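# Shelve the desk carton above its matching label

## Task

Take the carton that is on the desk and set it into the line of cartons on the wall shelf, on top of the empty shelf label printed with that carton's part number, so the label is covered completely beneath it. The carton must stand upright, aligned with its neighbours, with its own label turned toward the room. Every other carton must stay where it was, neither moved nor rotated. The robot must not fall over or finish leaning, or the task fails. The result only counts if the carton stays in place with the robot no longer holding it.

## Robot and tools

ROBOT. A Hello Robot Stretch 3 with one arm. The base has two drive wheels and can only drive straight or turn in place, never sideways. A lift rides up and down a mast, and the arm telescopes out to the robot's RIGHT, so reaching farther forward means driving the base. The base is 0.33 m long and 0.34 m wide and pivots about the point between the drive wheels, 0.05 m behind its front edge. Stowed (arm in, wrist folded), the wrist pokes at most 0.06 m past the right side and a spin sweeps a 0.28 m radius; an unfolded, level gripper reaches outside that circle. Each finger pad can press with only about 25 N in this task.

FRAMES. Base frame: origin on the floor midway between the drive wheels, x forward, y left, z up. hand_pose is reported in it, located where the closed fingertips meet; with all wrist joints at 0 its x points up, y back along the arm toward the mast, z toward the robot's rear. Pads are round, 0.04 m wide, and sit slightly nearer the wrist when fully open. The odometry frame is the base frame as it was when the scene began.

execute_actions. Arguments: "actions", a list holding one action or nothing (empty just reports state and images), and optional "cameras", a list of head_camera, nav_camera, wrist_camera or all (omitted, null or ["all"] gives every camera, [] gives none; an unknown name rejects the call). One action may contain "base", "joints" and "contact_limits"; all its motions begin together. "base" holds exactly one entry: {"translate_m": d}, a relative drive of d metres from the current base position, -1 to 1, positive forward; or {"rotate_rad": d}, a relative turn in place, -3.2 to 3.2, positive is counter-clockwise seen from above (left). Base offsets count from the position in the latest reported state. "joints" is one object of absolute targets keyed by name (not offsets): lift_m 0 to 1.1 m (arm height); arm_m 0 to 0.52 m (extension); wrist_yaw_rad -1.345 to 4.42 (0 along the arm, positive toward the front, 3.0 folded over the base); wrist_pitch_rad -1.57 to 0.451 (0 level, negative tips the fingers down); wrist_roll_rad -2.911 to 2.911 (0 fingers side by side, level); gripper_m -0.089 to 0.179 (bigger is wider; the real fingertip gap is 0.007 m less when almost shut, 0.025 m less when fully open, zero below 0.007); head_pan_rad -3.953 to 1.73 (0 ahead, positive left, -1.57 along the arm); head_tilt_rad -1.53 to 0.419 (negative down). Done tolerances: lift and arm ±0.004, gripper ±0.004, yaw and roll ±0.02, pitch ±0.05, head ±0.02. "contact_limits" accepts only {"arm_m": effort in percent, 1 to 100}: the arm stops once its effort hits that level (negative sign when retracting) and holds no harder than it until the next action; too low stops immediately, higher than the maximum is clipped. No action runs beyond 15 s. Unknown keys or out-of-range numbers reject the call with no motion. A joint or base left out may keep driving toward an earlier target without its status showing it. If a result reports a stop, the remaining motion, wait and finished_scene calls in that same reply are skipped.

wait: {"seconds": 0 to 10}; commands nothing and returns the same report as an empty action. zoom_image: {"camera", "region": [x0, y0, x1, y1]} in pixels from the top-left of that camera's latest full image, at most 504 by 504. finished_scene: {"scene": number}; ends the scene for good and says whether the goal was met. A reply with no tool call ends everything.

RESULTS. base_status and joint_status: done, off_target (stopped short, maybe still pushing), contact_stop, time_out, torque_fault; after the last three the target is dropped. Lift and arm stop on firm contact and then go limp until commanded again (a limp lift may sag under load, or be pushed up if fingers close on a surface). Base, wrist and head keep pushing into obstacles; an overworked wrist servo shuts off for 10 s. on_its_own lists uncommanded joints; its "held at" is a target, not a position, and an out-of-range rest effort suggests pushing or carrying. motor_effort: percent, signed toward higher values, peak in brackets; noisy with fixed per-motor biases; positive wheel effort drives forward. lidar_m: 12 distances from the base origin, 30-degree sectors starting straight ahead and going counter-clockwise (4th left, 7th behind, 10th right), one plane 0.17 m high, 0.15 to 12 m, blind to glass and the robot, partly blocked by the mast and a low lift; "-" means nothing. wrist_depth_mm (45 to 1000) and head_depth_mm (280 to 4000, image sideways): 7 by 7 grids of median depth from the top left. base_odometry counts wheel turns (slip included); heading positive left in -3.142 to 3.142; turned_by_wheels and turned_by_imu are turns since the previous result; base_tilt in degrees, forward and right positive, with a fixed bias up to about 4. "pictures" names the images in order.

CAMERAS. head_camera (896x504 pinhole) and nav_camera (672x504 fisheye) move with the head; wrist_camera (644x364) rides on the gripper. Each has K, distortion and T_world_to_cam mapping base-frame points into camera coordinates; results re-list changed ones. Expect small calibration errors, larger for the wrist camera.

SPEED. Stowed (lift_m under 0.30, arm_m under 0.03, wrist_yaw_rad over 2.54) the base moves up to 0.30 m/s and 1.9 rad/s; otherwise 0.10 m/s and 0.63 rad/s. The robot keeps its last command while you think.

GRIPPING. Grip by commanding a width below the object's; smaller squeezes harder, but the stall guard may then weaken it. Release with at least 0.02 over the width at contact. Neither reading nor status proves a grasp; check images. Resend a different value to re-squeeze.

AVOID. Fold or unfold the wrist only with lift_m 0.32 to 0.95, wrist_pitch_rad -0.4, roll near 0; once folded the lift may drop to 0.25. With yaw below -0.4 keep pitch at -0.5 or lower. Pushing on something rigid with the gripper above about 0.45 m, raised contact limits, repeated pushes, driving while holding or pressing on fixed things, or snagging furniture (especially reversing) can tip the robot: undo in small steps, pull the gripper free, and lower the lift to about 0.2 if it stays tilted. Avoid drops, slips, slams, hard hits and hard pushes, and do not disturb the other cartons.

Each tool is called after "Call:" in YAML: its name, and indented under it one key for each argument.

## Session

Call:
execute_actions:
  actions: []

Scene clock: 0.00 s.
base_odometry: x=+0.000 y=+0.000 heading=+0.000 (m, m, rad; odometry frame)
turned_by_wheels: +0.000 (rad since the last result)
turned_by_imu: +0.000 (rad since the last result)
base_tilt: forward=+0.7 right=-2.4 (deg)
lidar_m: 1.86 2.48 2.57 2.55 1.86 1.51 1.49 1.62 1.88 1.82 2.41 1.92
head_depth_mm: 1883 2190 2181 2165 2132 2121 2042 / 1901 2217 2219 2186 2193 2148 2055 / 1908 2254 2229 2231 2193 2188 1967 / 1901 2249 2255 2240 2215 2219 2051 / 1901 2310 2294 2294 2284 2232 2066 / 1891 2348 2316 2301 2294 2248 1998 / 1912 2349 2337 2318 2272 2302 2280
base_status: not commanded
joint_positions: lift_m=+0.595 arm_m=+0.001 wrist_yaw_rad=+2.831 wrist_pitch_rad=-0.513 wrist_roll_rad=+0.002 gripper_m=+0.037 head_pan_rad=+0.020 head_tilt_rad=-0.011
joint_status: not commanded
motor_effort: left_wheel=-2 right_wheel=+1 lift_m=+29 arm_m=+1 wrist_yaw_rad=-1 wrist_pitch_rad=+5 wrist_roll_rad=+0 gripper_m=+0 head_pan_rad=+0 head_tilt_rad=+1 (%)
hand_pose: x=+0.0435 y=+0.0550 z=+0.5868 quat_wxyz=(+0.283, +0.704, +0.071, +0.648) (m; base frame)
wrist_depth_mm: - - - - - - - / - - - - - - - / - - - - - - - / - - - - - - - / 869 - 905 909 910 929 921 / 762 777 749 798 772 782 808 / 684 691 701 701 700 719 735
pictures: head_camera (sideways: a quarter turn clockwise sets it upright), nav_camera (sideways: a quarter turn counterclockwise sets it upright), wrist_camera
Images, in order (width x height): head_camera 896x504, nav_camera 672x504, wrist_camera 644x364.

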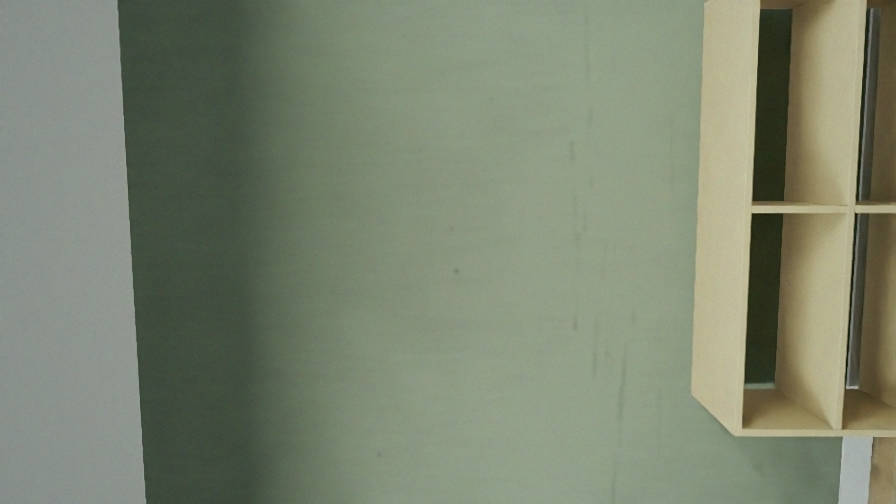

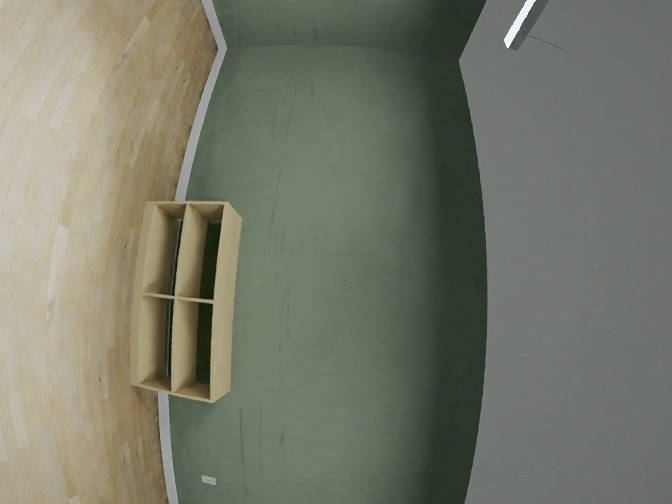

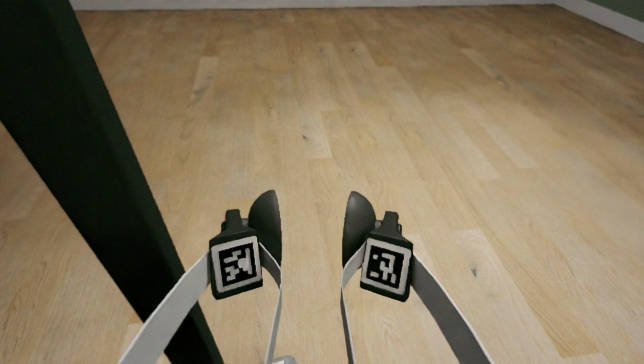

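Call:
execute_actions:
  actions:
    - {"joints":{"head_pan_rad":-1.57,"head_tilt_rad":-0.3}}
  cameras: ["head_camera","nav_camera"]

Call:
execute_actions:
  actions:
    - {"joints":{"head_pan_rad":-3.1}}
  cameras: ["head_camera","nav_camera"]

Scene clock: 2.00 s.
base_odometry: x=+0.000 y=+0.000 heading=+0.000 (m, m, rad; odometry frame)
turned_by_wheels: +0.000 (rad since the last result)
turned_by_imu: +0.000 (rad since the last result)
base_tilt: forward=+0.6 right=-2.4 (deg)
lidar_m: 1.85 2.48 2.56 2.56 1.85 1.50 1.49 1.62 1.88 1.82 2.41 1.92
head_depth_mm: 1895 1982 2090 2142 2298 2187 1673 / 1907 1976 2104 2175 2319 2155 1653 / 1947 2022 2135 2166 2318 2150 1678 / 1967 2054 2163 2210 2362 2190 1667 / 2007 2070 2158 2217 2398 2153 1659 / 2028 2102 2194 2276 2005 2027 1650 / 2041 2139 2241 2330 2454 2138 1639
base_status: not commanded
joint_positions: lift_m=+0.595 arm_m=+0.001 wrist_yaw_rad=+2.831 wrist_pitch_rad=-0.513 wrist_roll_rad=+0.002 gripper_m=+0.037 head_pan_rad=-1.563 head_tilt_rad=-0.296
joint_status: all done
motor_effort: left_wheel=-1(2) right_wheel=+0(0) lift_m=+29(29) arm_m=+0(0) wrist_yaw_rad=+0(1) wrist_pitch_rad=+5(5) wrist_roll_rad=-1(0) gripper_m=+0(0) head_pan_rad=-3(39) head_tilt_rad=-2(17) (%)
hand_pose: x=+0.0435 y=+0.0550 z=+0.5868 quat_wxyz=(+0.283, +0.704, +0.071, +0.648) (m; base frame)
wrist_depth_mm: - - - - - - - / - - - - - - - / - - - - - - - / - - - - - - - / 880 - 913 939 910 905 947 / 774 758 755 792 777 806 815 / 671 704 687 702 716 719 729
pictures: head_camera (sideways: a quarter turn clockwise sets it upright), nav_camera (sideways: a quarter turn counterclockwise sets it upright)
camera_calibration (this result's frames):
head_camera: T_world_to_cam=[[0.0091457, 0.2623, -0.964943, 1.27469], [0.999166, -0.0408092, -0.00162311, -0.00831728], [-0.0398043, -0.964123, -0.262455, 0.294308], [0, 0, 0, 1]] pos_world=[0.00836714, -0.0509418, 1.30723]
nav_camera: T_world_to_cam=[[0.053714, -0.268114, 0.961889, -1.21107], [-0.996834, -0.0709556, 0.0358874, 0.00815257], [0.0586294, -0.960771, -0.271076, 0.308946], [0, 0, 0, 1]] pos_world=[0.0550646, -0.0272984, 1.24837]
Images, in order (width x height): head_camera 896x504, nav_camera 672x504.

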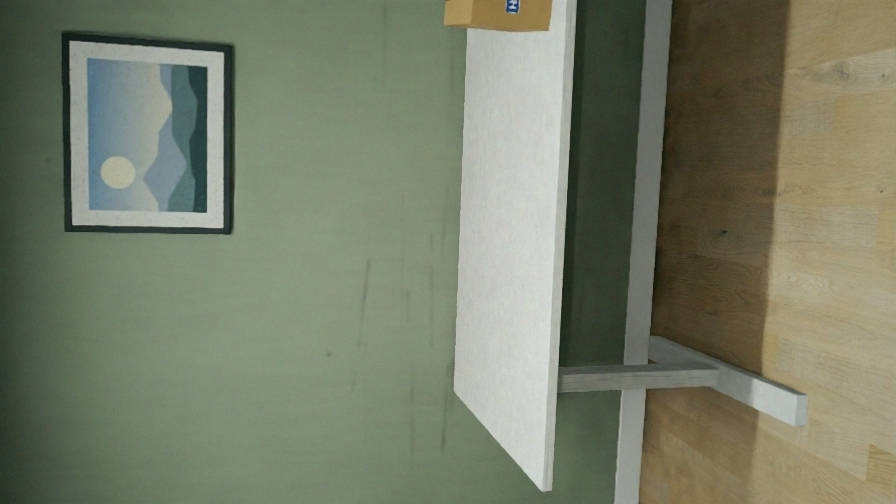

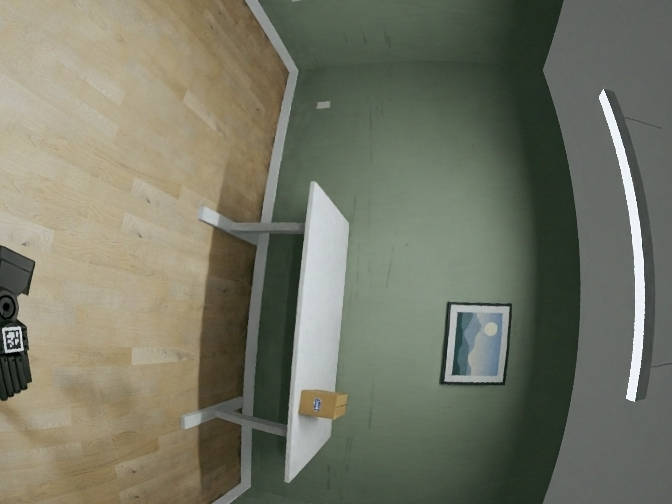

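Scene clock: 3.33 s.
base_odometry: x=+0.000 y=+0.000 heading=+0.000 (m, m, rad; odometry frame)
turned_by_wheels: +0.000 (rad since the last result)
turned_by_imu: +0.000 (rad since the last result)
base_tilt: forward=+0.7 right=-2.4 (deg)
lidar_m: 1.85 2.48 2.57 2.55 1.86 1.51 1.49 1.62 1.88 1.82 2.41 1.92
head_depth_mm: 1280 1343 1394 1455 1542 1593 1644 / 1308 1355 1425 1486 1576 1633 1660 / 1320 1387 1440 1504 1578 1649 1670 / 1338 1406 1469 1538 1604 1687 1663 / 1359 1422 1478 1552 1638 1708 1663 / 1378 1435 1506 1572 1652 1756 1663 / 1372 1434 1506 1563 1680 1764 1660
base_status: not commanded
joint_positions: lift_m=+0.595 arm_m=+0.001 wrist_yaw_rad=+2.831 wrist_pitch_rad=-0.513 wrist_roll_rad=+0.002 gripper_m=+0.037 head_pan_rad=-3.093 head_tilt_rad=-0.296
joint_status: all done
motor_effort: left_wheel=-1(1) right_wheel=+0(0) lift_m=+29(29) arm_m=+1(0) wrist_yaw_rad=-1(1) wrist_pitch_rad=+5(5) wrist_roll_rad=+0(1) gripper_m=+0(0) head_pan_rad=-3(37) head_tilt_rad=-1(2) (%)
hand_pose: x=+0.0435 y=+0.0550 z=+0.5868 quat_wxyz=(+0.283, +0.704, +0.071, +0.648) (m; base frame)
wrist_depth_mm: - - - - - - - / - - - - - - - / - - - - - - - / - - - - - - - / 877 - 930 904 933 924 897 / 788 756 784 796 779 790 830 / 686 693 711 703 708 709 725
pictures: head_camera (sideways: a quarter turn clockwise sets it upright), nav_camera (sideways: a quarter turn counterclockwise sets it upright)
camera_calibration (this result's frames):
head_camera: T_world_to_cam=[[0.262596, 0.00156307, -0.964905, 1.27309], [-0.0000379628, -0.999999, -0.00163025, -0.00221281], [-0.964906, 0.000464729, -0.262596, 0.300134], [0, 0, 0, 1]] pos_world=[-0.0447078, -0.00434223, 1.30722]
nav_camera: T_world_to_cam=[[-0.265842, -0.0646075, 0.961849, -1.20907], [-0.111544, 0.993112, 0.0358782, 0.00276429], [-0.957542, -0.0977504, -0.271217, 0.315328], [0, 0, 0, 1]] pos_world=[-0.0191715, -0.0500364, 1.24836]
Images, in order (width x height): head_camera 896x504, nav_camera 672x504.

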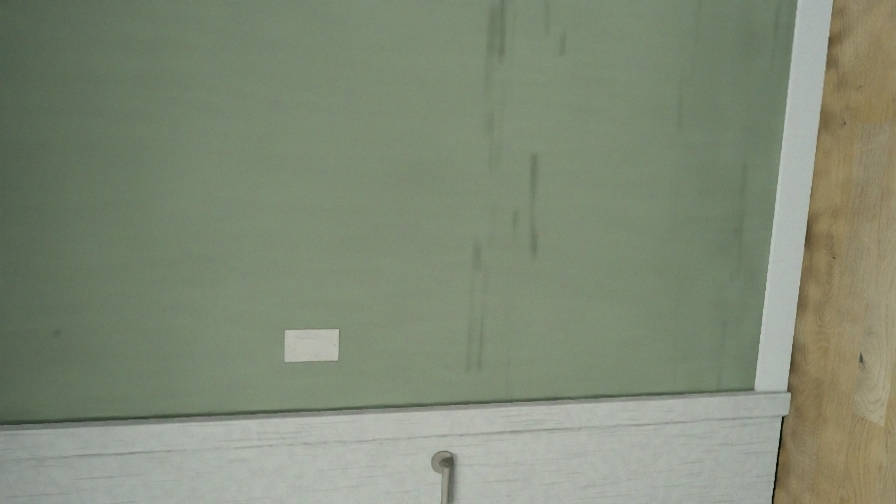

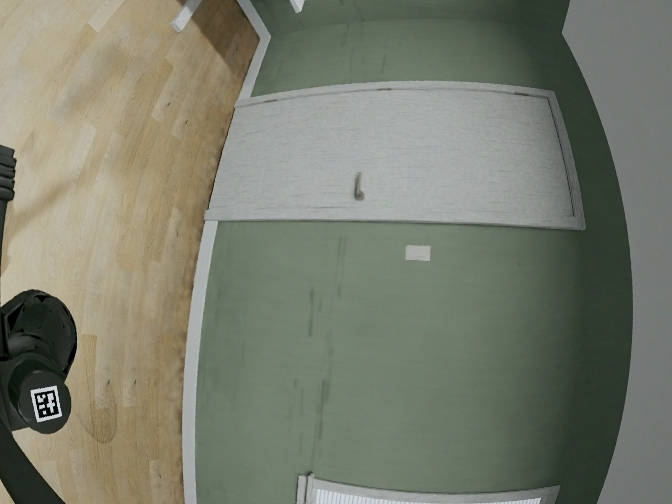

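Call:
execute_actions:
  actions:
    - {"base":{"rotate_rad":1.04},"joints":{"head_pan_rad":0.4,"head_tilt_rad":-0.15,"lift_m":0.28,"wrist_pitch_rad":-0.4,"wrist_yaw_rad":3.0}}
  cameras: ["head_camera","nav_camera"]

Call:
execute_actions:
  actions:
    - {"base":{"translate_m":-0.97}}
  cameras: []

Call:
execute_actions:
  actions:
    - {"base":{"rotate_rad":-1.18},"joints":{"head_pan_rad":-1.57,"head_tilt_rad":-0.7,"lift_m":0.7}}
  cameras: ["head_camera"]

Scene clock: 7.20 s.
base_odometry: x=+0.000 y=+0.000 heading=+1.040 (m, m, rad; odometry frame)
turned_by_wheels: +1.040 (rad since the last result)
turned_by_imu: +1.021 (rad since the last result)
base_tilt: forward=+0.7 right=-2.4 (deg)
lidar_m: 2.57 2.56 1.87 1.51 1.50 1.61 1.88 1.82 2.39 1.92 1.85 2.46
head_depth_mm: 2443 2504 2520 2576 2680 2655 1959 / 2404 2478 2515 2604 2592 2645 1958 / 2386 2439 2481 2541 2620 2638 1979 / 2375 2440 2505 2572 2605 2661 1960 / 2391 2432 2467 2565 2585 2617 1971 / 2373 2417 2449 2519 2586 2616 1943 / 2370 2420 2454 2539 2578 2595 1976
base_status: done
joint_positions: lift_m=+0.280 arm_m=+0.001 wrist_yaw_rad=+2.997 wrist_pitch_rad=-0.422 wrist_roll_rad=+0.002 gripper_m=+0.037 head_pan_rad=+0.393 head_tilt_rad=-0.161
joint_status: all done
motor_effort: left_wheel=-3(7) right_wheel=+1(4) lift_m=+18(25) arm_m=+0(0) wrist_yaw_rad=+2(2) wrist_pitch_rad=+9(8) wrist_roll_rad=-1(0) gripper_m=+0(0) head_pan_rad=+3(38) head_tilt_rad=+4(13) (%)
hand_pose: x=+0.0111 y=+0.0752 z=+0.2922 quat_wxyz=(+0.198, +0.701, +0.098, +0.678) (m; base frame)
wrist_depth_mm: - - - - - - - / - - - - - - - / 830 - 850 821 862 866 892 / 652 659 695 686 686 697 695 / 546 549 - 568 570 572 594 / 470 499 - - 479 495 494 / - - - - 425 430 441
pictures: head_camera (sideways: a quarter turn clockwise sets it upright), nav_camera (sideways: a quarter turn counterclockwise sets it upright)
camera_calibration (this result's frames):
head_camera: T_world_to_cam=[[-0.124636, -0.0394778, -0.991417, 1.31014], [-0.337529, 0.941302, 0.00495026, -0.0087215], [0.933027, 0.335248, -0.130645, 0.116806], [0, 0, 0, 1]] pos_world=[0.0513638, 0.0207719, 1.3142]
nav_camera: T_world_to_cam=[[0.106749, 0.100056, 0.989239, -1.24717], [0.435055, -0.899328, 0.0440154, -0.0111707], [0.894054, 0.425674, -0.139533, 0.132631], [0, 0, 0, 1]] pos_world=[0.0194148, 0.0582834, 1.25274]
Images, in order (width x height): head_camera 896x504, nav_camera 672x504.

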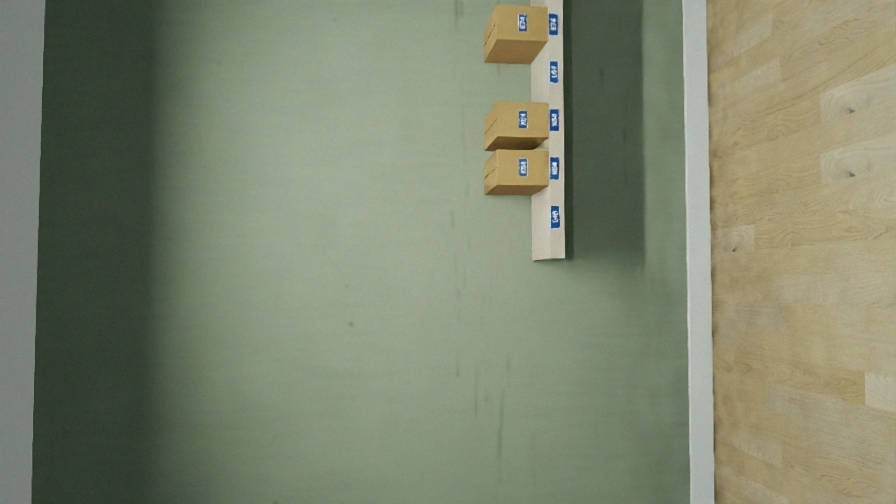

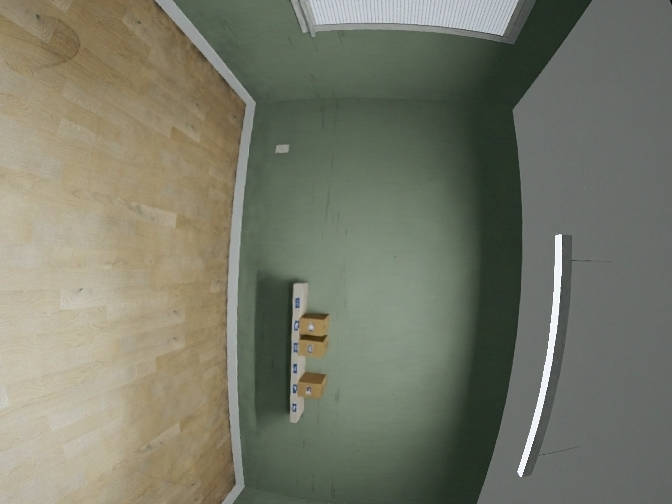

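Scene clock: 12.13 s.
base_odometry: x=-0.491 y=-0.836 heading=+1.040 (m, m, rad; odometry frame)
turned_by_wheels: +0.000 (rad since the last result)
turned_by_imu: -0.001 (rad since the last result)
base_tilt: forward=+0.7 right=-2.4 (deg)
lidar_m: 3.47 2.90 1.43 1.13 1.12 1.22 0.92 1.30 1.23 2.17 2.25 2.42
head_depth_mm: 2281 3447 3407 3462 3665 2746 1970 / 2297 3447 3379 3464 3514 2699 1953 / 2301 3356 3373 3422 3524 2707 1947 / 2428 3350 3353 3485 3587 2691 1967 / 2624 3356 3373 3473 3511 2689 1974 / 2600 3301 3347 3461 3496 2677 1952 / 2569 3267 3330 3408 3449 2697 1966
base_status: done
joint_positions: lift_m=+0.280 arm_m=+0.001 wrist_yaw_rad=+2.997 wrist_pitch_rad=-0.422 wrist_roll_rad=+0.002 gripper_m=+0.037 head_pan_rad=+0.393 head_tilt_rad=-0.161
joint_status: not commanded
motor_effort: left_wheel=-3(12) right_wheel=+2(4) lift_m=+18(18) arm_m=+0(0) wrist_yaw_rad=+1(2) wrist_pitch_rad=+8(8) wrist_roll_rad=-1(0) gripper_m=+0(0) head_pan_rad=+3(2) head_tilt_rad=+3(4) (%)
hand_pose: x=+0.0109 y=+0.0753 z=+0.2923 quat_wxyz=(+0.198, +0.701, +0.098, +0.679) (m; base frame)
wrist_depth_mm: 873 - - - - - - / 907 - - - - - - / 797 - 837 848 876 859 897 / 653 642 695 690 679 701 705 / 553 562 - 565 574 579 571 / 484 492 - - 478 494 500 / - - - - 428 425 436
pictures: none
No camera images: the call's "cameras" was empty. Leave "cameras" out to get every camera's image.

Scene clock: 16.80 s.
base_odometry: x=-0.491 y=-0.836 heading=-0.140 (m, m, rad; odometry frame)
turned_by_wheels: -1.180 (rad since the last result)
turned_by_imu: -1.156 (rad since the last result)
base_tilt: forward=+0.6 right=-2.4 (deg)
lidar_m: 2.25 2.42 3.54 3.43 1.59 1.14 1.12 1.16 0.92 1.30 1.23 1.22
head_depth_mm: 1126 1250 1276 956 788 1447 1246 / 1124 1239 1274 953 787 1392 1226 / 1118 1242 1210 857 764 1455 1236 / 1113 1235 1199 703 758 1437 1239 / 1113 1237 1242 908 778 1428 1226 / 1106 1226 1234 940 776 1439 1230 / 1105 1223 1231 934 775 1430 1220
base_status: done
joint_positions: lift_m=+0.700 arm_m=+0.001 wrist_yaw_rad=+2.997 wrist_pitch_rad=-0.421 wrist_roll_rad=+0.002 gripper_m=+0.037 head_pan_rad=-1.563 head_tilt_rad=-0.692
joint_status: all done
motor_effort: left_wheel=+0(7) right_wheel=-1(6) lift_m=+39(41) arm_m=+0(0) wrist_yaw_rad=+1(1) wrist_pitch_rad=+8(8) wrist_roll_rad=-1(1) gripper_m=+0(0) head_pan_rad=-3(39) head_tilt_rad=-3(24) (%)
hand_pose: x=+0.0109 y=+0.0754 z=+0.7115 quat_wxyz=(+0.198, +0.701, +0.098, +0.679) (m; base frame)
wrist_depth_mm: - - - - - - - / - - - - - - - / - - - - - - - / - - - - - - - / - - - - - - - / 961 957 - 951 959 - - / 829 834 852 840 862 864 871
pictures: head_camera (sideways: a quarter turn clockwise sets it upright)
camera_calibration (this result's frames):
head_camera: T_world_to_cam=[[0.00652182, 0.613889, -0.789365, 1.04566], [0.999118, -0.0367398, -0.0203177, 0.0160156], [-0.041474, -0.788537, -0.613587, 0.751225], [0, 0, 0, 1]] pos_world=[0.00833518, -0.0489646, 1.28668]
Images, in order (width x height): head_camera 896x504.

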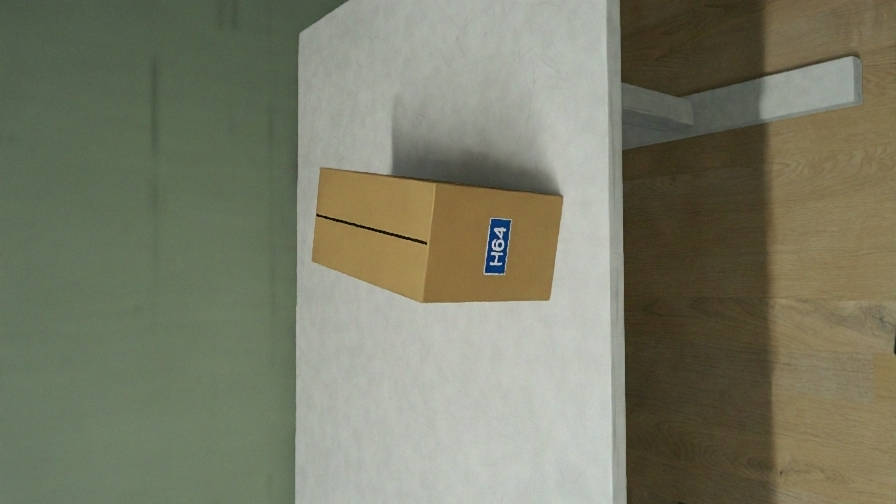

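Call:
execute_actions:
  actions:
    - {"base":{"rotate_rad":-0.2},"joints":{"wrist_yaw_rad":0,"lift_m":0.71}}
  cameras: []

Call:
execute_actions:
  actions:
    - {"base":{"translate_m":0.11},"joints":{"wrist_pitch_rad":0.02,"gripper_m":0.179}}
  cameras: ["head_camera","wrist_camera"]

Scene clock: 19.50 s.
base_odometry: x=-0.491 y=-0.836 heading=-0.340 (m, m, rad; odometry frame)
turned_by_wheels: -0.200 (rad since the last result)
turned_by_imu: -0.196 (rad since the last result)
base_tilt: forward=+0.7 right=-2.4 (deg)
lidar_m: 2.61 2.25 2.72 3.44 2.01 1.26 1.12 1.12 1.38 0.92 1.31 1.23
head_depth_mm: 1222 1367 1556 1685 1620 1447 1254 / 1201 1329 1471 956 835 1454 1235 / 1170 1296 1261 951 811 1413 1226 / 1146 1277 1246 948 807 1473 - / 1121 1238 1141 707 757 1429 1228 / 1098 1214 1179 690 735 1428 1221 / 1074 1189 1227 933 755 1431 1225
base_status: done
joint_positions: lift_m=+0.710 arm_m=+0.001 wrist_yaw_rad=+0.004 wrist_pitch_rad=-0.421 wrist_roll_rad=+0.002 gripper_m=+0.037 head_pan_rad=-1.563 head_tilt_rad=-0.692
joint_status: all done
motor_effort: left_wheel=+0(5) right_wheel=-2(5) lift_m=+39(40) arm_m=+0(0) wrist_yaw_rad=-4(5) wrist_pitch_rad=+8(8) wrist_roll_rad=-1(1) gripper_m=+0(0) head_pan_rad=-4(4) head_tilt_rad=-3(3) (%)
hand_pose: x=-0.0207 y=-0.3703 z=+0.7215 quat_wxyz=(+0.691, +0.149, -0.691, -0.147) (m; base frame)
wrist_depth_mm: 460 395 316 504 526 601 - / 313 322 332 336 343 354 360 / 278 287 - - - - - / - - - - - - - / - - - - - - - / 947 964 949 984 966 - - / 854 837 864 863 839 877 882
pictures: none
No camera images: the call's "cameras" was empty. Leave "cameras" out to get every camera's image.

Scene clock: 22.20 s.
base_odometry: x=-0.388 y=-0.873 heading=-0.340 (m, m, rad; odometry frame)
turned_by_wheels: +0.000 (rad since the last result)
turned_by_imu: +0.001 (rad since the last result)
base_tilt: forward=+0.6 right=-2.4 (deg)
lidar_m: 2.51 2.15 2.65 3.45 2.20 1.38 1.22 1.23 0.94 0.98 1.29 1.14
head_depth_mm: 1198 1348 1490 960 842 1446 1237 / 1170 1310 1271 956 812 1431 1226 / 1146 1283 1257 894 782 1402 1236 / 1120 1258 855 698 758 1434 - / 1105 1227 1244 879 753 1424 1230 / 1078 1193 1242 941 752 1402 1221 / 1054 1167 1239 932 753 1390 1223
base_status: done
joint_positions: lift_m=+0.710 arm_m=+0.001 wrist_yaw_rad=+0.003 wrist_pitch_rad=-0.006 wrist_roll_rad=+0.002 gripper_m=+0.141 head_pan_rad=-1.563 head_tilt_rad=-0.692
joint_status: gripper_m off_target (ended at +0.141, target +0.179); the others done
motor_effort: left_wheel=+0(5) right_wheel=-2(2) lift_m=+39(39) arm_m=+0(0) wrist_yaw_rad=-4(4) wrist_pitch_rad=+10(10) wrist_roll_rad=+0(0) gripper_m=+99(100) head_pan_rad=-3(3) head_tilt_rad=-3(3) (%)
hand_pose: x=-0.0206 y=-0.4024 z=+0.8226 quat_wxyz=(+0.707, +0.004, -0.707, -0.001) (m; base frame)
wrist_depth_mm: 870 892 923 972 - - - / 874 922 953 - - - - / 918 940 - 344 - - - / 667 676 695 353 721 - - / 417 451 430 367 437 484 461 / 322 292 307 311 323 - 362 / - - - - - - -
pictures: head_camera (sideways: a quarter turn clockwise sets it upright), wrist_camera
camera_calibration (this result's frames):
head_camera: T_world_to_cam=[[0.00652204, 0.613889, -0.789366, 1.04566], [0.999118, -0.0367402, -0.0203177, 0.0160156], [-0.0414743, -0.788537, -0.613587, 0.751225], [0, 0, 0, 1]] pos_world=[0.00833516, -0.0489646, 1.28668]
wrist_camera: T_world_to_cam=[[-0.999539, 0.0285303, 0.0103662, -0.0205682], [-0.00413062, 0.210483, -0.977589, 0.917442], [-0.0300728, -0.977181, -0.210268, -0.0555753], [0, 0, 0, 1]] pos_world=[-0.0184404, -0.246826, 0.885409]
Images, in order (width x height): head_camera 896x504, wrist_camera 644x364.

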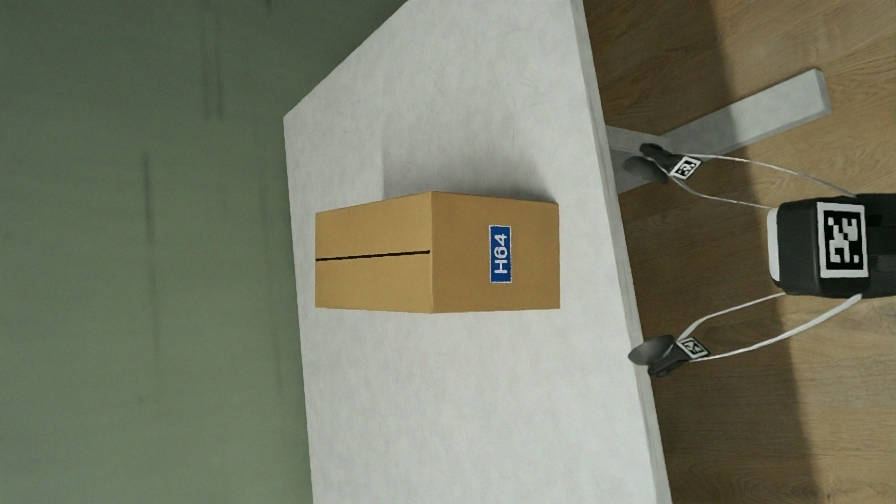

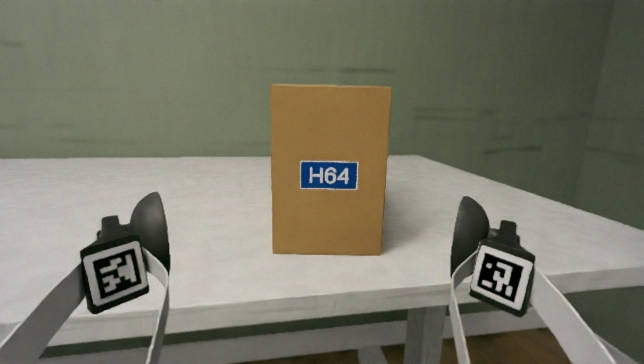

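Call:
execute_actions:
  actions:
    - {"base":{"translate_m":-0.012},"joints":{"arm_m":0.15,"lift_m":0.73}}
  cameras: ["head_camera","wrist_camera"]

Scene clock: 24.60 s.
base_odometry: x=-0.399 y=-0.869 heading=-0.340 (m, m, rad; odometry frame)
turned_by_wheels: +0.000 (rad since the last result)
turned_by_imu: +0.001 (rad since the last result)
base_tilt: forward=+0.6 right=-2.5 (deg)
lidar_m: 2.52 2.16 2.66 3.45 2.18 1.37 1.21 1.22 0.94 0.95 1.29 1.14
head_depth_mm: 1205 1342 1517 957 837 1473 - / 1174 1306 1272 957 809 - 1194 / 1149 1282 1261 937 786 - 1208 / 1131 1260 859 696 759 - 1201 / 1103 1221 1241 725 746 1436 1227 / 1081 1203 1234 938 754 1399 1220 / 1060 1174 1231 940 752 1381 1221
base_status: done
joint_positions: lift_m=+0.730 arm_m=+0.150 wrist_yaw_rad=+0.002 wrist_pitch_rad=-0.005 wrist_roll_rad=+0.002 gripper_m=+0.179 head_pan_rad=-1.563 head_tilt_rad=-0.692
joint_status: all done
on_its_own: gripper_m moved +0.038 to your old target +0.179
motor_effort: left_wheel=+1(2) right_wheel=-1(5) lift_m=+39(41) arm_m=+5(5) wrist_yaw_rad=-2(4) wrist_pitch_rad=+9(10) wrist_roll_rad=+0(1) gripper_m=+1(100) head_pan_rad=-3(3) head_tilt_rad=-3(3) (%)
hand_pose: x=-0.0208 y=-0.5508 z=+0.8430 quat_wxyz=(+0.707, +0.003, -0.707, -0.001) (m; base frame)
wrist_depth_mm: 739 791 793 842 886 947 983 / 753 802 848 880 919 969 - / 787 815 195 195 244 - - / 735 773 204 202 206 - - / 501 470 214 209 424 507 - / - 339 220 217 318 348 375 / 267 267 230 226 252 278 265
pictures: head_camera (sideways: a quarter turn clockwise sets it upright), wrist_camera
camera_calibration (this result's frames):
head_camera: T_world_to_cam=[[0.00652943, 0.613889, -0.789365, 1.04566], [0.999118, -0.0367522, -0.0203177, 0.0160156], [-0.0414838, -0.788536, -0.613587, 0.751225], [0, 0, 0, 1]] pos_world=[0.00833457, -0.0489646, 1.28668]
wrist_camera: T_world_to_cam=[[-0.999509, 0.0295871, 0.0103172, -0.0161875], [-0.00390789, 0.208987, -0.977911, 0.968082], [-0.0310897, -0.977471, -0.208769, -0.197778], [0, 0, 0, 1]] pos_world=[-0.0185453, -0.39516, 0.905575]
Images, in order (width x height): head_camera 896x504, wrist_camera 644x364.

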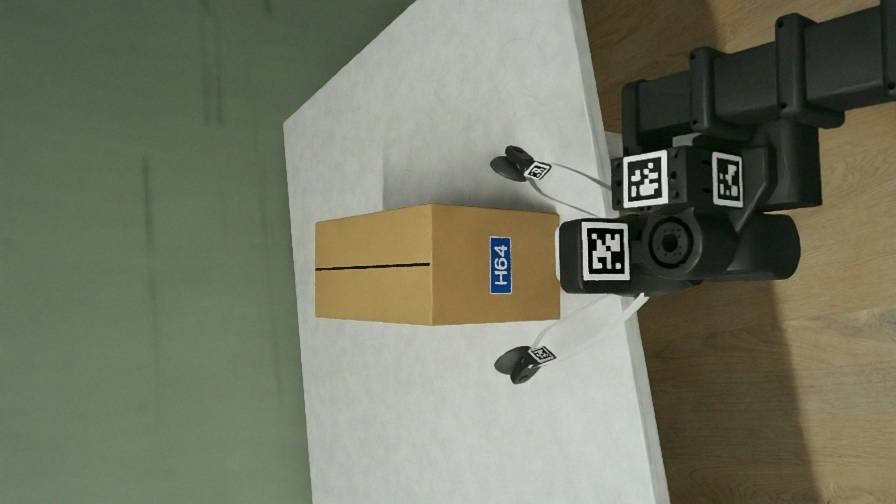

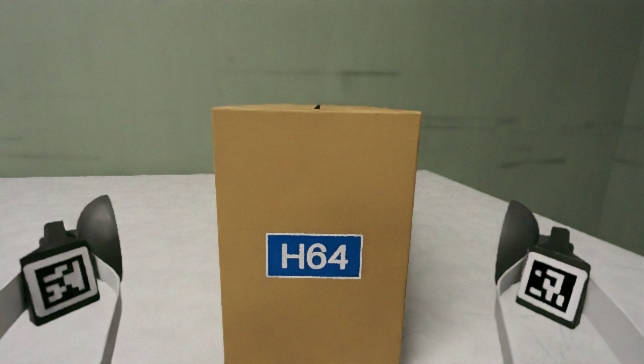

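Call:
execute_actions:
  actions:
    - {"joints":{"arm_m":0.3,"lift_m":1.04,"wrist_pitch_rad":-1.2}}
  cameras: []

Call:
execute_actions:
  actions:
    - {"joints":{"arm_m":0.48}}
  cameras: ["head_camera","wrist_camera"]

Scene clock: 28.50 s.
base_odometry: x=-0.399 y=-0.869 heading=-0.340 (m, m, rad; odometry frame)
turned_by_wheels: +0.000 (rad since the last result)
turned_by_imu: +0.001 (rad since the last result)
base_tilt: forward=+0.6 right=-2.5 (deg)
lidar_m: 2.52 2.15 2.66 3.45 2.19 1.37 1.21 1.22 0.94 0.95 1.29 1.15
head_depth_mm: - 1389 1515 961 841 1450 1246 / - 1354 1266 952 808 1434 1229 / - - 1252 920 806 1436 1236 / 1087 - - 697 758 1444 1227 / 1099 1220 1304 724 756 1426 1228 / 1081 1199 1235 931 754 1393 1223 / 1058 1166 1230 930 751 1397 1217
base_status: not commanded
joint_positions: lift_m=+1.040 arm_m=+0.300 wrist_yaw_rad=+0.000 wrist_pitch_rad=-1.200 wrist_roll_rad=+0.008 gripper_m=+0.179 head_pan_rad=-1.563 head_tilt_rad=-0.692
joint_status: all done
motor_effort: left_wheel=+0(0) right_wheel=-1(4) lift_m=+39(40) arm_m=+5(8) wrist_yaw_rad=-1(2) wrist_pitch_rad=+0(30) wrist_roll_rad=-4(22) gripper_m=+0(1) head_pan_rad=-3(3) head_tilt_rad=-3(3) (%)
hand_pose: x=-0.0216 y=-0.5149 z=+0.9307 quat_wxyz=(+0.581, +0.398, -0.585, -0.401) (m; base frame)
wrist_depth_mm: 397 406 216 216 413 415 416 / 391 392 211 212 401 412 409 / 384 382 386 263 391 396 398 / 372 376 381 383 389 389 - / 373 368 373 - - - - / - - - - - - - / - - - - - - -
pictures: none
No camera images: the call's "cameras" was empty. Leave "cameras" out to get every camera's image.

Scene clock: 31.07 s.
base_odometry: x=-0.399 y=-0.869 heading=-0.340 (m, m, rad; odometry frame)
turned_by_wheels: +0.000 (rad since the last result)
turned_by_imu: +0.000 (rad since the last result)
base_tilt: forward=+0.6 right=-2.4 (deg)
lidar_m: 2.52 2.16 2.66 3.45 2.18 1.37 1.21 1.22 0.94 0.95 1.29 1.14
head_depth_mm: - 1377 1526 957 836 1444 1241 / - 1325 1270 950 810 1439 1228 / - 1291 1254 918 808 1420 1234 / - - 837 695 757 1435 1235 / 1099 1223 1218 723 753 1435 1229 / 1082 1196 1239 931 755 1399 1231 / 1061 1169 1231 928 751 1383 1234
base_status: not commanded
joint_positions: lift_m=+1.040 arm_m=+0.480 wrist_yaw_rad=+0.000 wrist_pitch_rad=-1.201 wrist_roll_rad=+0.008 gripper_m=+0.179 head_pan_rad=-1.563 head_tilt_rad=-0.692
joint_status: all done
motor_effort: left_wheel=+0(1) right_wheel=-1(1) lift_m=+39(39) arm_m=+6(5) wrist_yaw_rad=-1(1) wrist_pitch_rad=+0(1) wrist_roll_rad=-4(3) gripper_m=+0(0) head_pan_rad=-3(3) head_tilt_rad=-3(3) (%)
hand_pose: x=-0.0216 y=-0.6948 z=+0.9306 quat_wxyz=(+0.581, +0.398, -0.585, -0.401) (m; base frame)
wrist_depth_mm: 400 405 217 215 409 421 421 / 387 389 211 210 400 408 407 / 383 379 206 205 389 398 402 / 373 375 200 202 383 393 392 / 365 367 196 197 374 378 383 / - 360 191 193 364 371 377 / 352 355 188 188 356 363 365
pictures: head_camera (sideways: a quarter turn clockwise sets it upright), wrist_camera
camera_calibration (this result's frames):
head_camera: T_world_to_cam=[[0.00662922, 0.614476, -0.788908, 1.04507], [0.999111, -0.0369067, -0.0203508, 0.0160587], [-0.0416211, -0.788072, -0.614174, 0.75199], [0, 0, 0, 1]] pos_world=[0.00832617, -0.0489536, 1.28664]
wrist_camera: T_world_to_cam=[[-0.999461, 0.00788918, 0.03186, -0.0486994], [0.0025866, 0.986596, -0.163158, 0.866059], [-0.0327201, -0.162988, -0.986085, 0.96899], [0, 0, 0, 1]] pos_world=[-0.0192078, -0.696133, 1.09836]
Images, in order (width x height): head_camera 896x504, wrist_camera 644x364.

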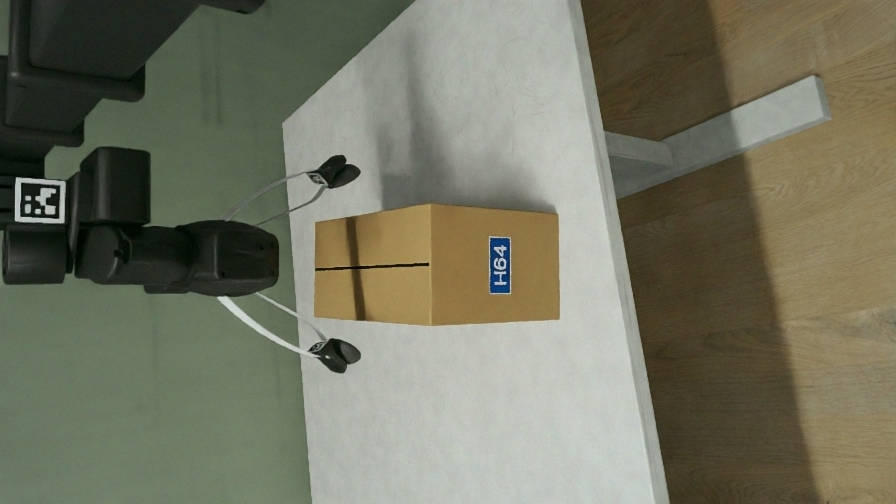

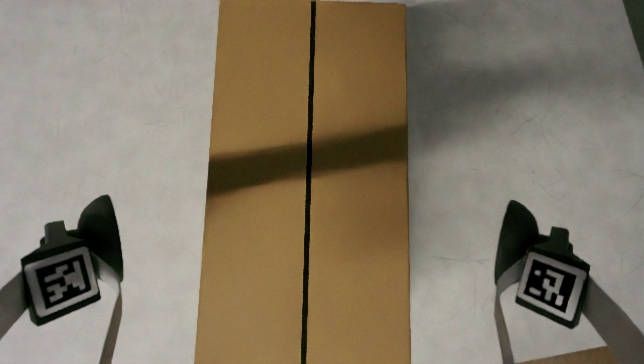

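Call:
execute_actions:
  actions:
    - {"joints":{"arm_m":0.505,"lift_m":0.955}}
  cameras: []

Call:
execute_actions:
  actions:
    - {"joints":{"gripper_m":0.03}}
  cameras: ["head_camera","wrist_camera"]

Call:
execute_actions:
  actions:
    - {"joints":{"lift_m":1.0}}
  cameras: ["head_camera","wrist_camera"]

Scene clock: 32.80 s.
base_odometry: x=-0.399 y=-0.869 heading=-0.340 (m, m, rad; odometry frame)
turned_by_wheels: +0.000 (rad since the last result)
turned_by_imu: +0.000 (rad since the last result)
base_tilt: forward=+0.6 right=-2.3 (deg)
lidar_m: 2.52 2.16 2.66 3.44 2.19 1.37 1.21 1.22 0.94 0.95 1.29 1.15
head_depth_mm: 1209 1319 - - 840 1446 1233 / 1176 - 1177 956 810 1433 1234 / 1138 - 1264 915 782 1424 1238 / 1122 - 785 697 761 1424 1228 / 1108 1222 1244 852 756 1427 1226 / 1079 1193 1236 935 754 1401 1220 / 1056 1161 1234 930 752 1382 1215
base_status: not commanded
joint_positions: lift_m=+0.955 arm_m=+0.505 wrist_yaw_rad=+0.000 wrist_pitch_rad=-1.201 wrist_roll_rad=+0.008 gripper_m=+0.179 head_pan_rad=-1.563 head_tilt_rad=-0.692
joint_status: all done
motor_effort: left_wheel=+0(1) right_wheel=-1(1) lift_m=+18(35) arm_m=+6(6) wrist_yaw_rad=-1(1) wrist_pitch_rad=+1(0) wrist_roll_rad=-3(4) gripper_m=+0(0) head_pan_rad=-3(3) head_tilt_rad=-3(3) (%)
hand_pose: x=-0.0216 y=-0.7197 z=+0.8465 quat_wxyz=(+0.581, +0.398, -0.585, -0.401) (m; base frame)
wrist_depth_mm: 310 313 124 125 126 324 324 / 305 303 121 121 123 317 316 / 295 295 118 120 120 309 308 / 291 116 116 117 117 301 304 / 285 113 113 114 115 117 298 / - 111 111 112 112 115 290 / 275 108 108 110 110 282 285
pictures: none
No camera images: the call's "cameras" was empty. Leave "cameras" out to get every camera's image.

Scene clock: 34.77 s.
base_odometry: x=-0.399 y=-0.869 heading=-0.340 (m, m, rad; odometry frame)
turned_by_wheels: +0.000 (rad since the last result)
turned_by_imu: +0.000 (rad since the last result)
base_tilt: forward=+0.6 right=-2.4 (deg)
lidar_m: 2.52 2.16 2.66 3.45 2.18 1.37 1.21 1.22 0.94 0.95 1.29 1.14
head_depth_mm: 1210 1329 - - 842 1448 1240 / 1176 - 1182 955 812 1438 1229 / 1144 - 1262 912 784 1417 1239 / 1119 - 783 697 760 1442 1230 / 1106 1229 1242 852 754 1438 1228 / 1078 1198 1242 938 754 1392 1224 / 1061 1172 1238 935 753 1387 1219
base_status: not commanded
joint_positions: lift_m=+0.955 arm_m=+0.505 wrist_yaw_rad=+0.000 wrist_pitch_rad=-1.201 wrist_roll_rad=+0.008 gripper_m=+0.125 head_pan_rad=-1.563 head_tilt_rad=-0.692
joint_status: gripper_m off_target (ended at +0.125, target +0.030)
motor_effort: left_wheel=+1(1) right_wheel=-2(2) lift_m=+18(18) arm_m=+6(5) wrist_yaw_rad=-1(1) wrist_pitch_rad=+0(0) wrist_roll_rad=-4(4) gripper_m=-100(100) head_pan_rad=-4(3) head_tilt_rad=-3(3) (%)
hand_pose: x=-0.0216 y=-0.7199 z=+0.8466 quat_wxyz=(+0.581, +0.398, -0.585, -0.401) (m; base frame)
wrist_depth_mm: 310 312 125 127 127 323 329 / 305 305 123 124 125 320 318 / 299 298 120 121 122 311 314 / 292 293 117 118 119 302 307 / 287 114 115 115 116 118 298 / - 112 112 113 114 115 292 / 273 110 110 111 112 284 287
pictures: head_camera (sideways: a quarter turn clockwise sets it upright), wrist_camera
camera_calibration (this result's frames):
head_camera: T_world_to_cam=[[0.00662921, 0.614476, -0.788908, 1.04507], [0.999111, -0.0369067, -0.0203508, 0.0160587], [-0.0416211, -0.788072, -0.614174, 0.75199], [0, 0, 0, 1]] pos_world=[0.00832617, -0.0489536, 1.28664]
wrist_camera: T_world_to_cam=[[-0.999461, 0.00790335, 0.0318567, -0.0458108], [0.00258615, 0.986522, -0.16361, 0.877455], [-0.0327204, -0.16344, -0.986011, 0.881642], [0, 0, 0, 1]] pos_world=[-0.0192077, -0.721171, 1.01433]
Images, in order (width x height): head_camera 896x504, wrist_camera 644x364.

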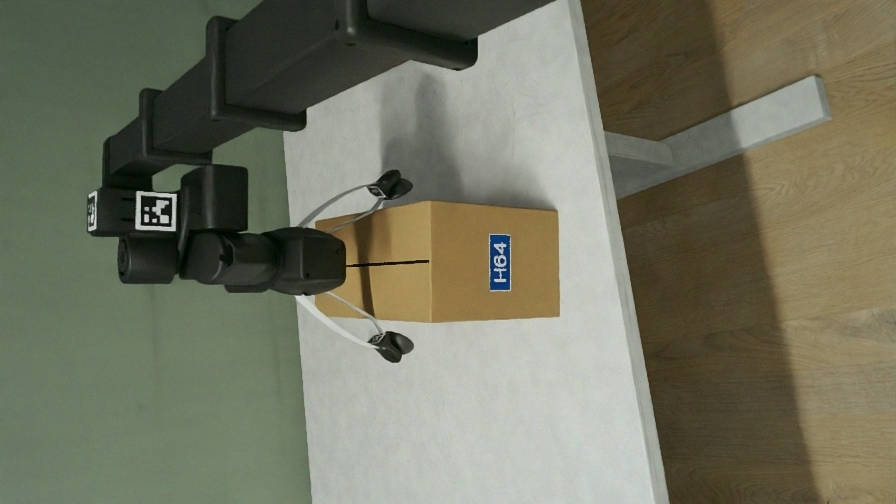

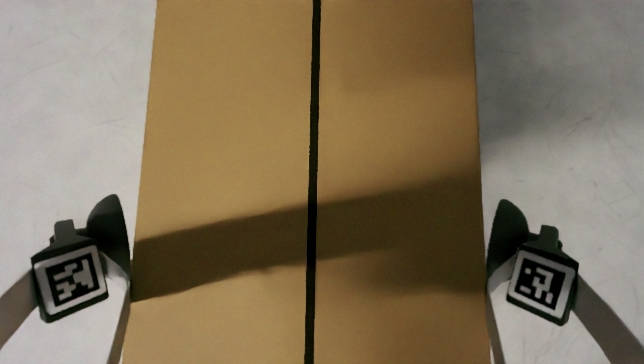

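Scene clock: 38.00 s.
base_odometry: x=-0.399 y=-0.869 heading=-0.340 (m, m, rad; odometry frame)
turned_by_wheels: +0.000 (rad since the last result)
turned_by_imu: +0.000 (rad since the last result)
base_tilt: forward=+0.6 right=-2.4 (deg)
lidar_m: 2.52 2.16 2.64 3.44 2.18 1.37 1.21 1.22 0.94 0.95 1.29 1.15
head_depth_mm: 1193 - 1490 958 837 1443 1241 / 1144 1355 1254 952 811 1437 1227 / 1120 1314 1269 913 788 1429 1237 / 1090 - 763 682 761 1445 1223 / 1105 1228 1186 875 754 1437 1230 / 1079 1192 1236 935 754 1396 1213 / 1061 1168 1232 936 753 1393 1215
base_status: not commanded
joint_positions: lift_m=+1.000 arm_m=+0.505 wrist_yaw_rad=+0.000 wrist_pitch_rad=-1.205 wrist_roll_rad=+0.007 gripper_m=+0.064 head_pan_rad=-1.563 head_tilt_rad=-0.693
joint_status: all done
on_its_own: gripper_m moved -0.061 toward your old target +0.030
motor_effort: left_wheel=-1(4) right_wheel=-1(5) lift_m=+39(44) arm_m=+3(6) wrist_yaw_rad=-1(1) wrist_pitch_rad=+1(7) wrist_roll_rad=-3(3) gripper_m=-100(100) head_pan_rad=-3(3) head_tilt_rad=-3(3) (%)
hand_pose: x=-0.0216 y=-0.7190 z=+0.8903 quat_wxyz=(+0.581, +0.399, -0.584, -0.402) (m; base frame)
wrist_depth_mm: 358 360 140 142 142 371 371 / 343 353 138 140 141 363 368 / 338 344 136 137 139 354 360 / 335 332 134 135 136 347 354 / 325 132 132 133 134 341 343 / 321 130 130 131 133 - 334 / 313 316 128 129 130 324 330
pictures: head_camera (sideways: a quarter turn clockwise sets it upright), wrist_camera
camera_calibration (this result's frames):
head_camera: T_world_to_cam=[[0.00664502, 0.615016, -0.788487, 1.04452], [0.99911, -0.036925, -0.0203813, 0.0160983], [-0.0416497, -0.78765, -0.614714, 0.752692], [0, 0, 0, 1]] pos_world=[0.00832451, -0.0489432, 1.28661]
wrist_camera: T_world_to_cam=[[-0.999458, 0.00713792, 0.0321387, -0.0480146], [0.00192079, 0.987193, -0.15952, 0.880549], [-0.0328657, -0.159372, -0.986671, 0.928444], [0, 0, 0, 1]] pos_world=[-0.019166, -0.720962, 1.05808]
Images, in order (width x height): head_camera 896x504, wrist_camera 644x364.

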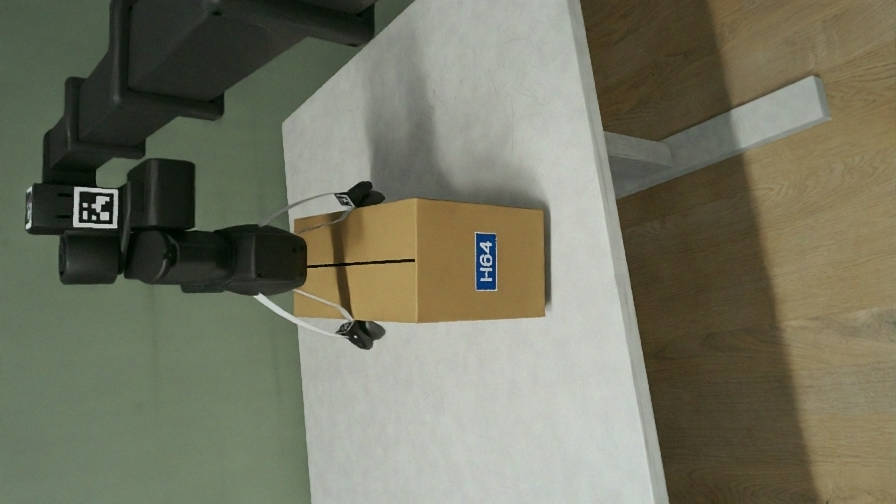

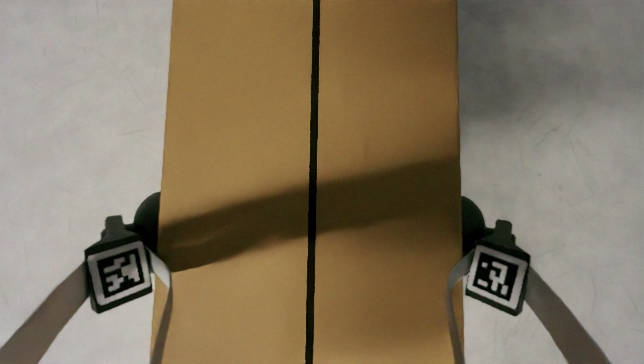

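Call:
execute_actions:
  actions:
    - {"base":{"rotate_rad":1.39},"joints":{"lift_m":1.04,"arm_m":0.1,"head_pan_rad":0.1,"head_tilt_rad":-0.3}}
  cameras: []

Call:
execute_actions:
  actions:
    - {"base":{"translate_m":1}}
  cameras: []

Call:
execute_actions:
  actions:
    - {"base":{"translate_m":1}}
  cameras: ["head_camera"]

Scene clock: 42.37 s.
base_odometry: x=-0.399 y=-0.869 heading=+1.050 (m, m, rad; odometry frame)
turned_by_wheels: +1.390 (rad since the last result)
turned_by_imu: +1.365 (rad since the last result)
base_tilt: forward=+0.6 right=-2.3 (deg)
lidar_m: 3.46 3.07 1.53 1.22 1.22 1.31 0.94 1.28 1.15 2.18 2.16 2.34
head_depth_mm: 3602 3795 3921 - 3000 2124 1628 / 3542 3705 3906 - 2976 2150 1624 / 3416 3541 3754 3916 2989 2127 1632 / 3285 3397 3562 3808 2936 2116 1649 / 3188 3337 3444 3663 2924 2113 1637 / 3083 3226 3432 3543 2979 2124 1644 / 2994 3142 3284 3404 2953 2084 1620
base_status: done
joint_positions: lift_m=+1.040 arm_m=+0.100 wrist_yaw_rad=+0.000 wrist_pitch_rad=-1.205 wrist_roll_rad=+0.006 gripper_m=+0.042 head_pan_rad=+0.093 head_tilt_rad=-0.310
joint_status: all done
on_its_own: gripper_m moved -0.022 toward your old target +0.030
motor_effort: left_wheel=-3(8) right_wheel=+2(7) lift_m=+39(41) arm_m=-4(5) wrist_yaw_rad=-2(0) wrist_pitch_rad=+2(2) wrist_roll_rad=-3(3) gripper_m=-100(100) head_pan_rad=+3(37) head_tilt_rad=+3(21) (%)
hand_pose: x=-0.0216 y=-0.3144 z=+0.9303 quat_wxyz=(+0.581, +0.400, -0.584, -0.402) (m; base frame)
wrist_depth_mm: - - 140 141 142 - 419 / - - 138 139 140 - 412 / - - 136 137 138 - 417 / - - 134 135 135 - - / - 132 132 133 134 - - / - 129 130 131 132 - - / - - 129 129 130 - -
pictures: none
No camera images: the call's "cameras" was empty. Leave "cameras" out to get every camera's image.

Scene clock: 53.30 s.
base_odometry: x=+0.099 y=-0.002 heading=+1.050 (m, m, rad; odometry frame)
turned_by_wheels: +0.000 (rad since the last result)
turned_by_imu: +0.003 (rad since the last result)
base_tilt: forward=+0.7 right=-2.4 (deg)
lidar_m: 2.56 2.54 1.98 1.60 1.59 1.72 1.92 1.81 2.42 1.84 1.75 2.37
head_depth_mm: 2650 2805 2896 3112 2992 2095 1632 / 2581 2709 2841 2988 2997 2126 1639 / 2474 2614 2733 2841 2951 2130 1642 / 2362 2498 2626 2751 2803 2113 1627 / 2302 2431 2572 2651 2784 2095 1637 / 2237 2323 2440 2518 2642 2093 1619 / 2190 2278 2391 2474 2583 2093 1627
base_status: done
joint_positions: lift_m=+1.040 arm_m=+0.100 wrist_yaw_rad=+0.000 wrist_pitch_rad=-1.205 wrist_roll_rad=+0.006 gripper_m=+0.078 head_pan_rad=+0.093 head_tilt_rad=-0.310
joint_status: not commanded
on_its_own: gripper_m is held at +0.077, not at your +0.030, by its stall guard, which is not easing now
motor_effort: left_wheel=-4(5) right_wheel=+2(6) lift_m=+40(40) arm_m=-4(4) wrist_yaw_rad=-1(1) wrist_pitch_rad=+1(2) wrist_roll_rad=-3(3) gripper_m=-60(100) head_pan_rad=+3(3) head_tilt_rad=+3(3) (%)
hand_pose: x=-0.0216 y=-0.3144 z=+0.9303 quat_wxyz=(+0.581, +0.400, -0.584, -0.402) (m; base frame)
wrist_depth_mm: - - 140 141 141 - - / - - 137 138 140 - - / - - 136 137 138 - - / - - 134 135 136 - - / - 132 132 133 134 - - / - 130 130 131 132 - - / - - 129 130 130 - -
pictures: none
No camera images: the call's "cameras" was empty. Leave "cameras" out to get every camera's image.

Scene clock: 64.27 s.
base_odometry: x=+0.596 y=+0.866 heading=+1.050 (m, m, rad; odometry frame)
turned_by_wheels: +0.000 (rad since the last result)
turned_by_imu: +0.003 (rad since the last result)
base_tilt: forward=+0.6 right=-2.4 (deg)
lidar_m: 1.62 1.62 1.78 1.96 1.96 2.14 2.92 2.68 2.00 1.41 1.80 1.97
head_depth_mm: 1674 1756 1835 1953 2071 2117 1633 / 1606 1673 1772 1882 1988 2016 1643 / 1543 1631 1692 1808 1911 1989 1632 / 1500 1573 1634 1695 1820 1927 1628 / 1452 1513 1587 1648 1658 1847 1640 / 1407 1456 1520 1599 1648 1782 1630 / 1376 1431 1489 1535 1377 1705 1618
base_status: done
joint_positions: lift_m=+1.040 arm_m=+0.100 wrist_yaw_rad=+0.000 wrist_pitch_rad=-1.205 wrist_roll_rad=+0.006 gripper_m=+0.078 head_pan_rad=+0.093 head_tilt_rad=-0.310
joint_status: not commanded
on_its_own: gripper_m is held at +0.077, not at your +0.030, by its stall guard, which is not easing now
motor_effort: left_wheel=-4(5) right_wheel=+1(5) lift_m=+40(40) arm_m=-4(4) wrist_yaw_rad=-2(1) wrist_pitch_rad=+2(2) wrist_roll_rad=-3(3) gripper_m=-60(60) head_pan_rad=+3(3) head_tilt_rad=+3(3) (%)
hand_pose: x=-0.0216 y=-0.3144 z=+0.9303 quat_wxyz=(+0.581, +0.400, -0.584, -0.402) (m; base frame)
wrist_depth_mm: - - 140 140 142 - - / - - 138 138 140 - - / - - 136 136 137 - - / - - 134 135 136 - - / - 132 132 133 134 - - / - 130 131 131 132 - - / - - 129 129 130 - -
pictures: head_camera (sideways: a quarter turn clockwise sets it upright)
camera_calibration (this result's frames):
head_camera: T_world_to_cam=[[-0.275219, -0.0143592, -0.961274, 1.27163], [-0.0441265, 0.999023, -0.00228945, -0.00108571], [0.960368, 0.0417875, -0.275583, 0.305294], [0, 0, 0, 1]] pos_world=[0.0567336, 0.0065868, 1.30652]
Images, in order (width x height): head_camera 896x504.

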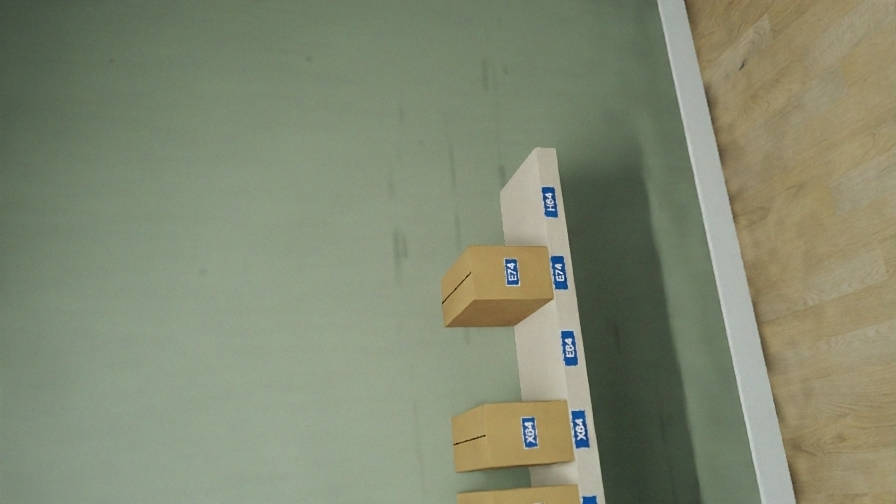

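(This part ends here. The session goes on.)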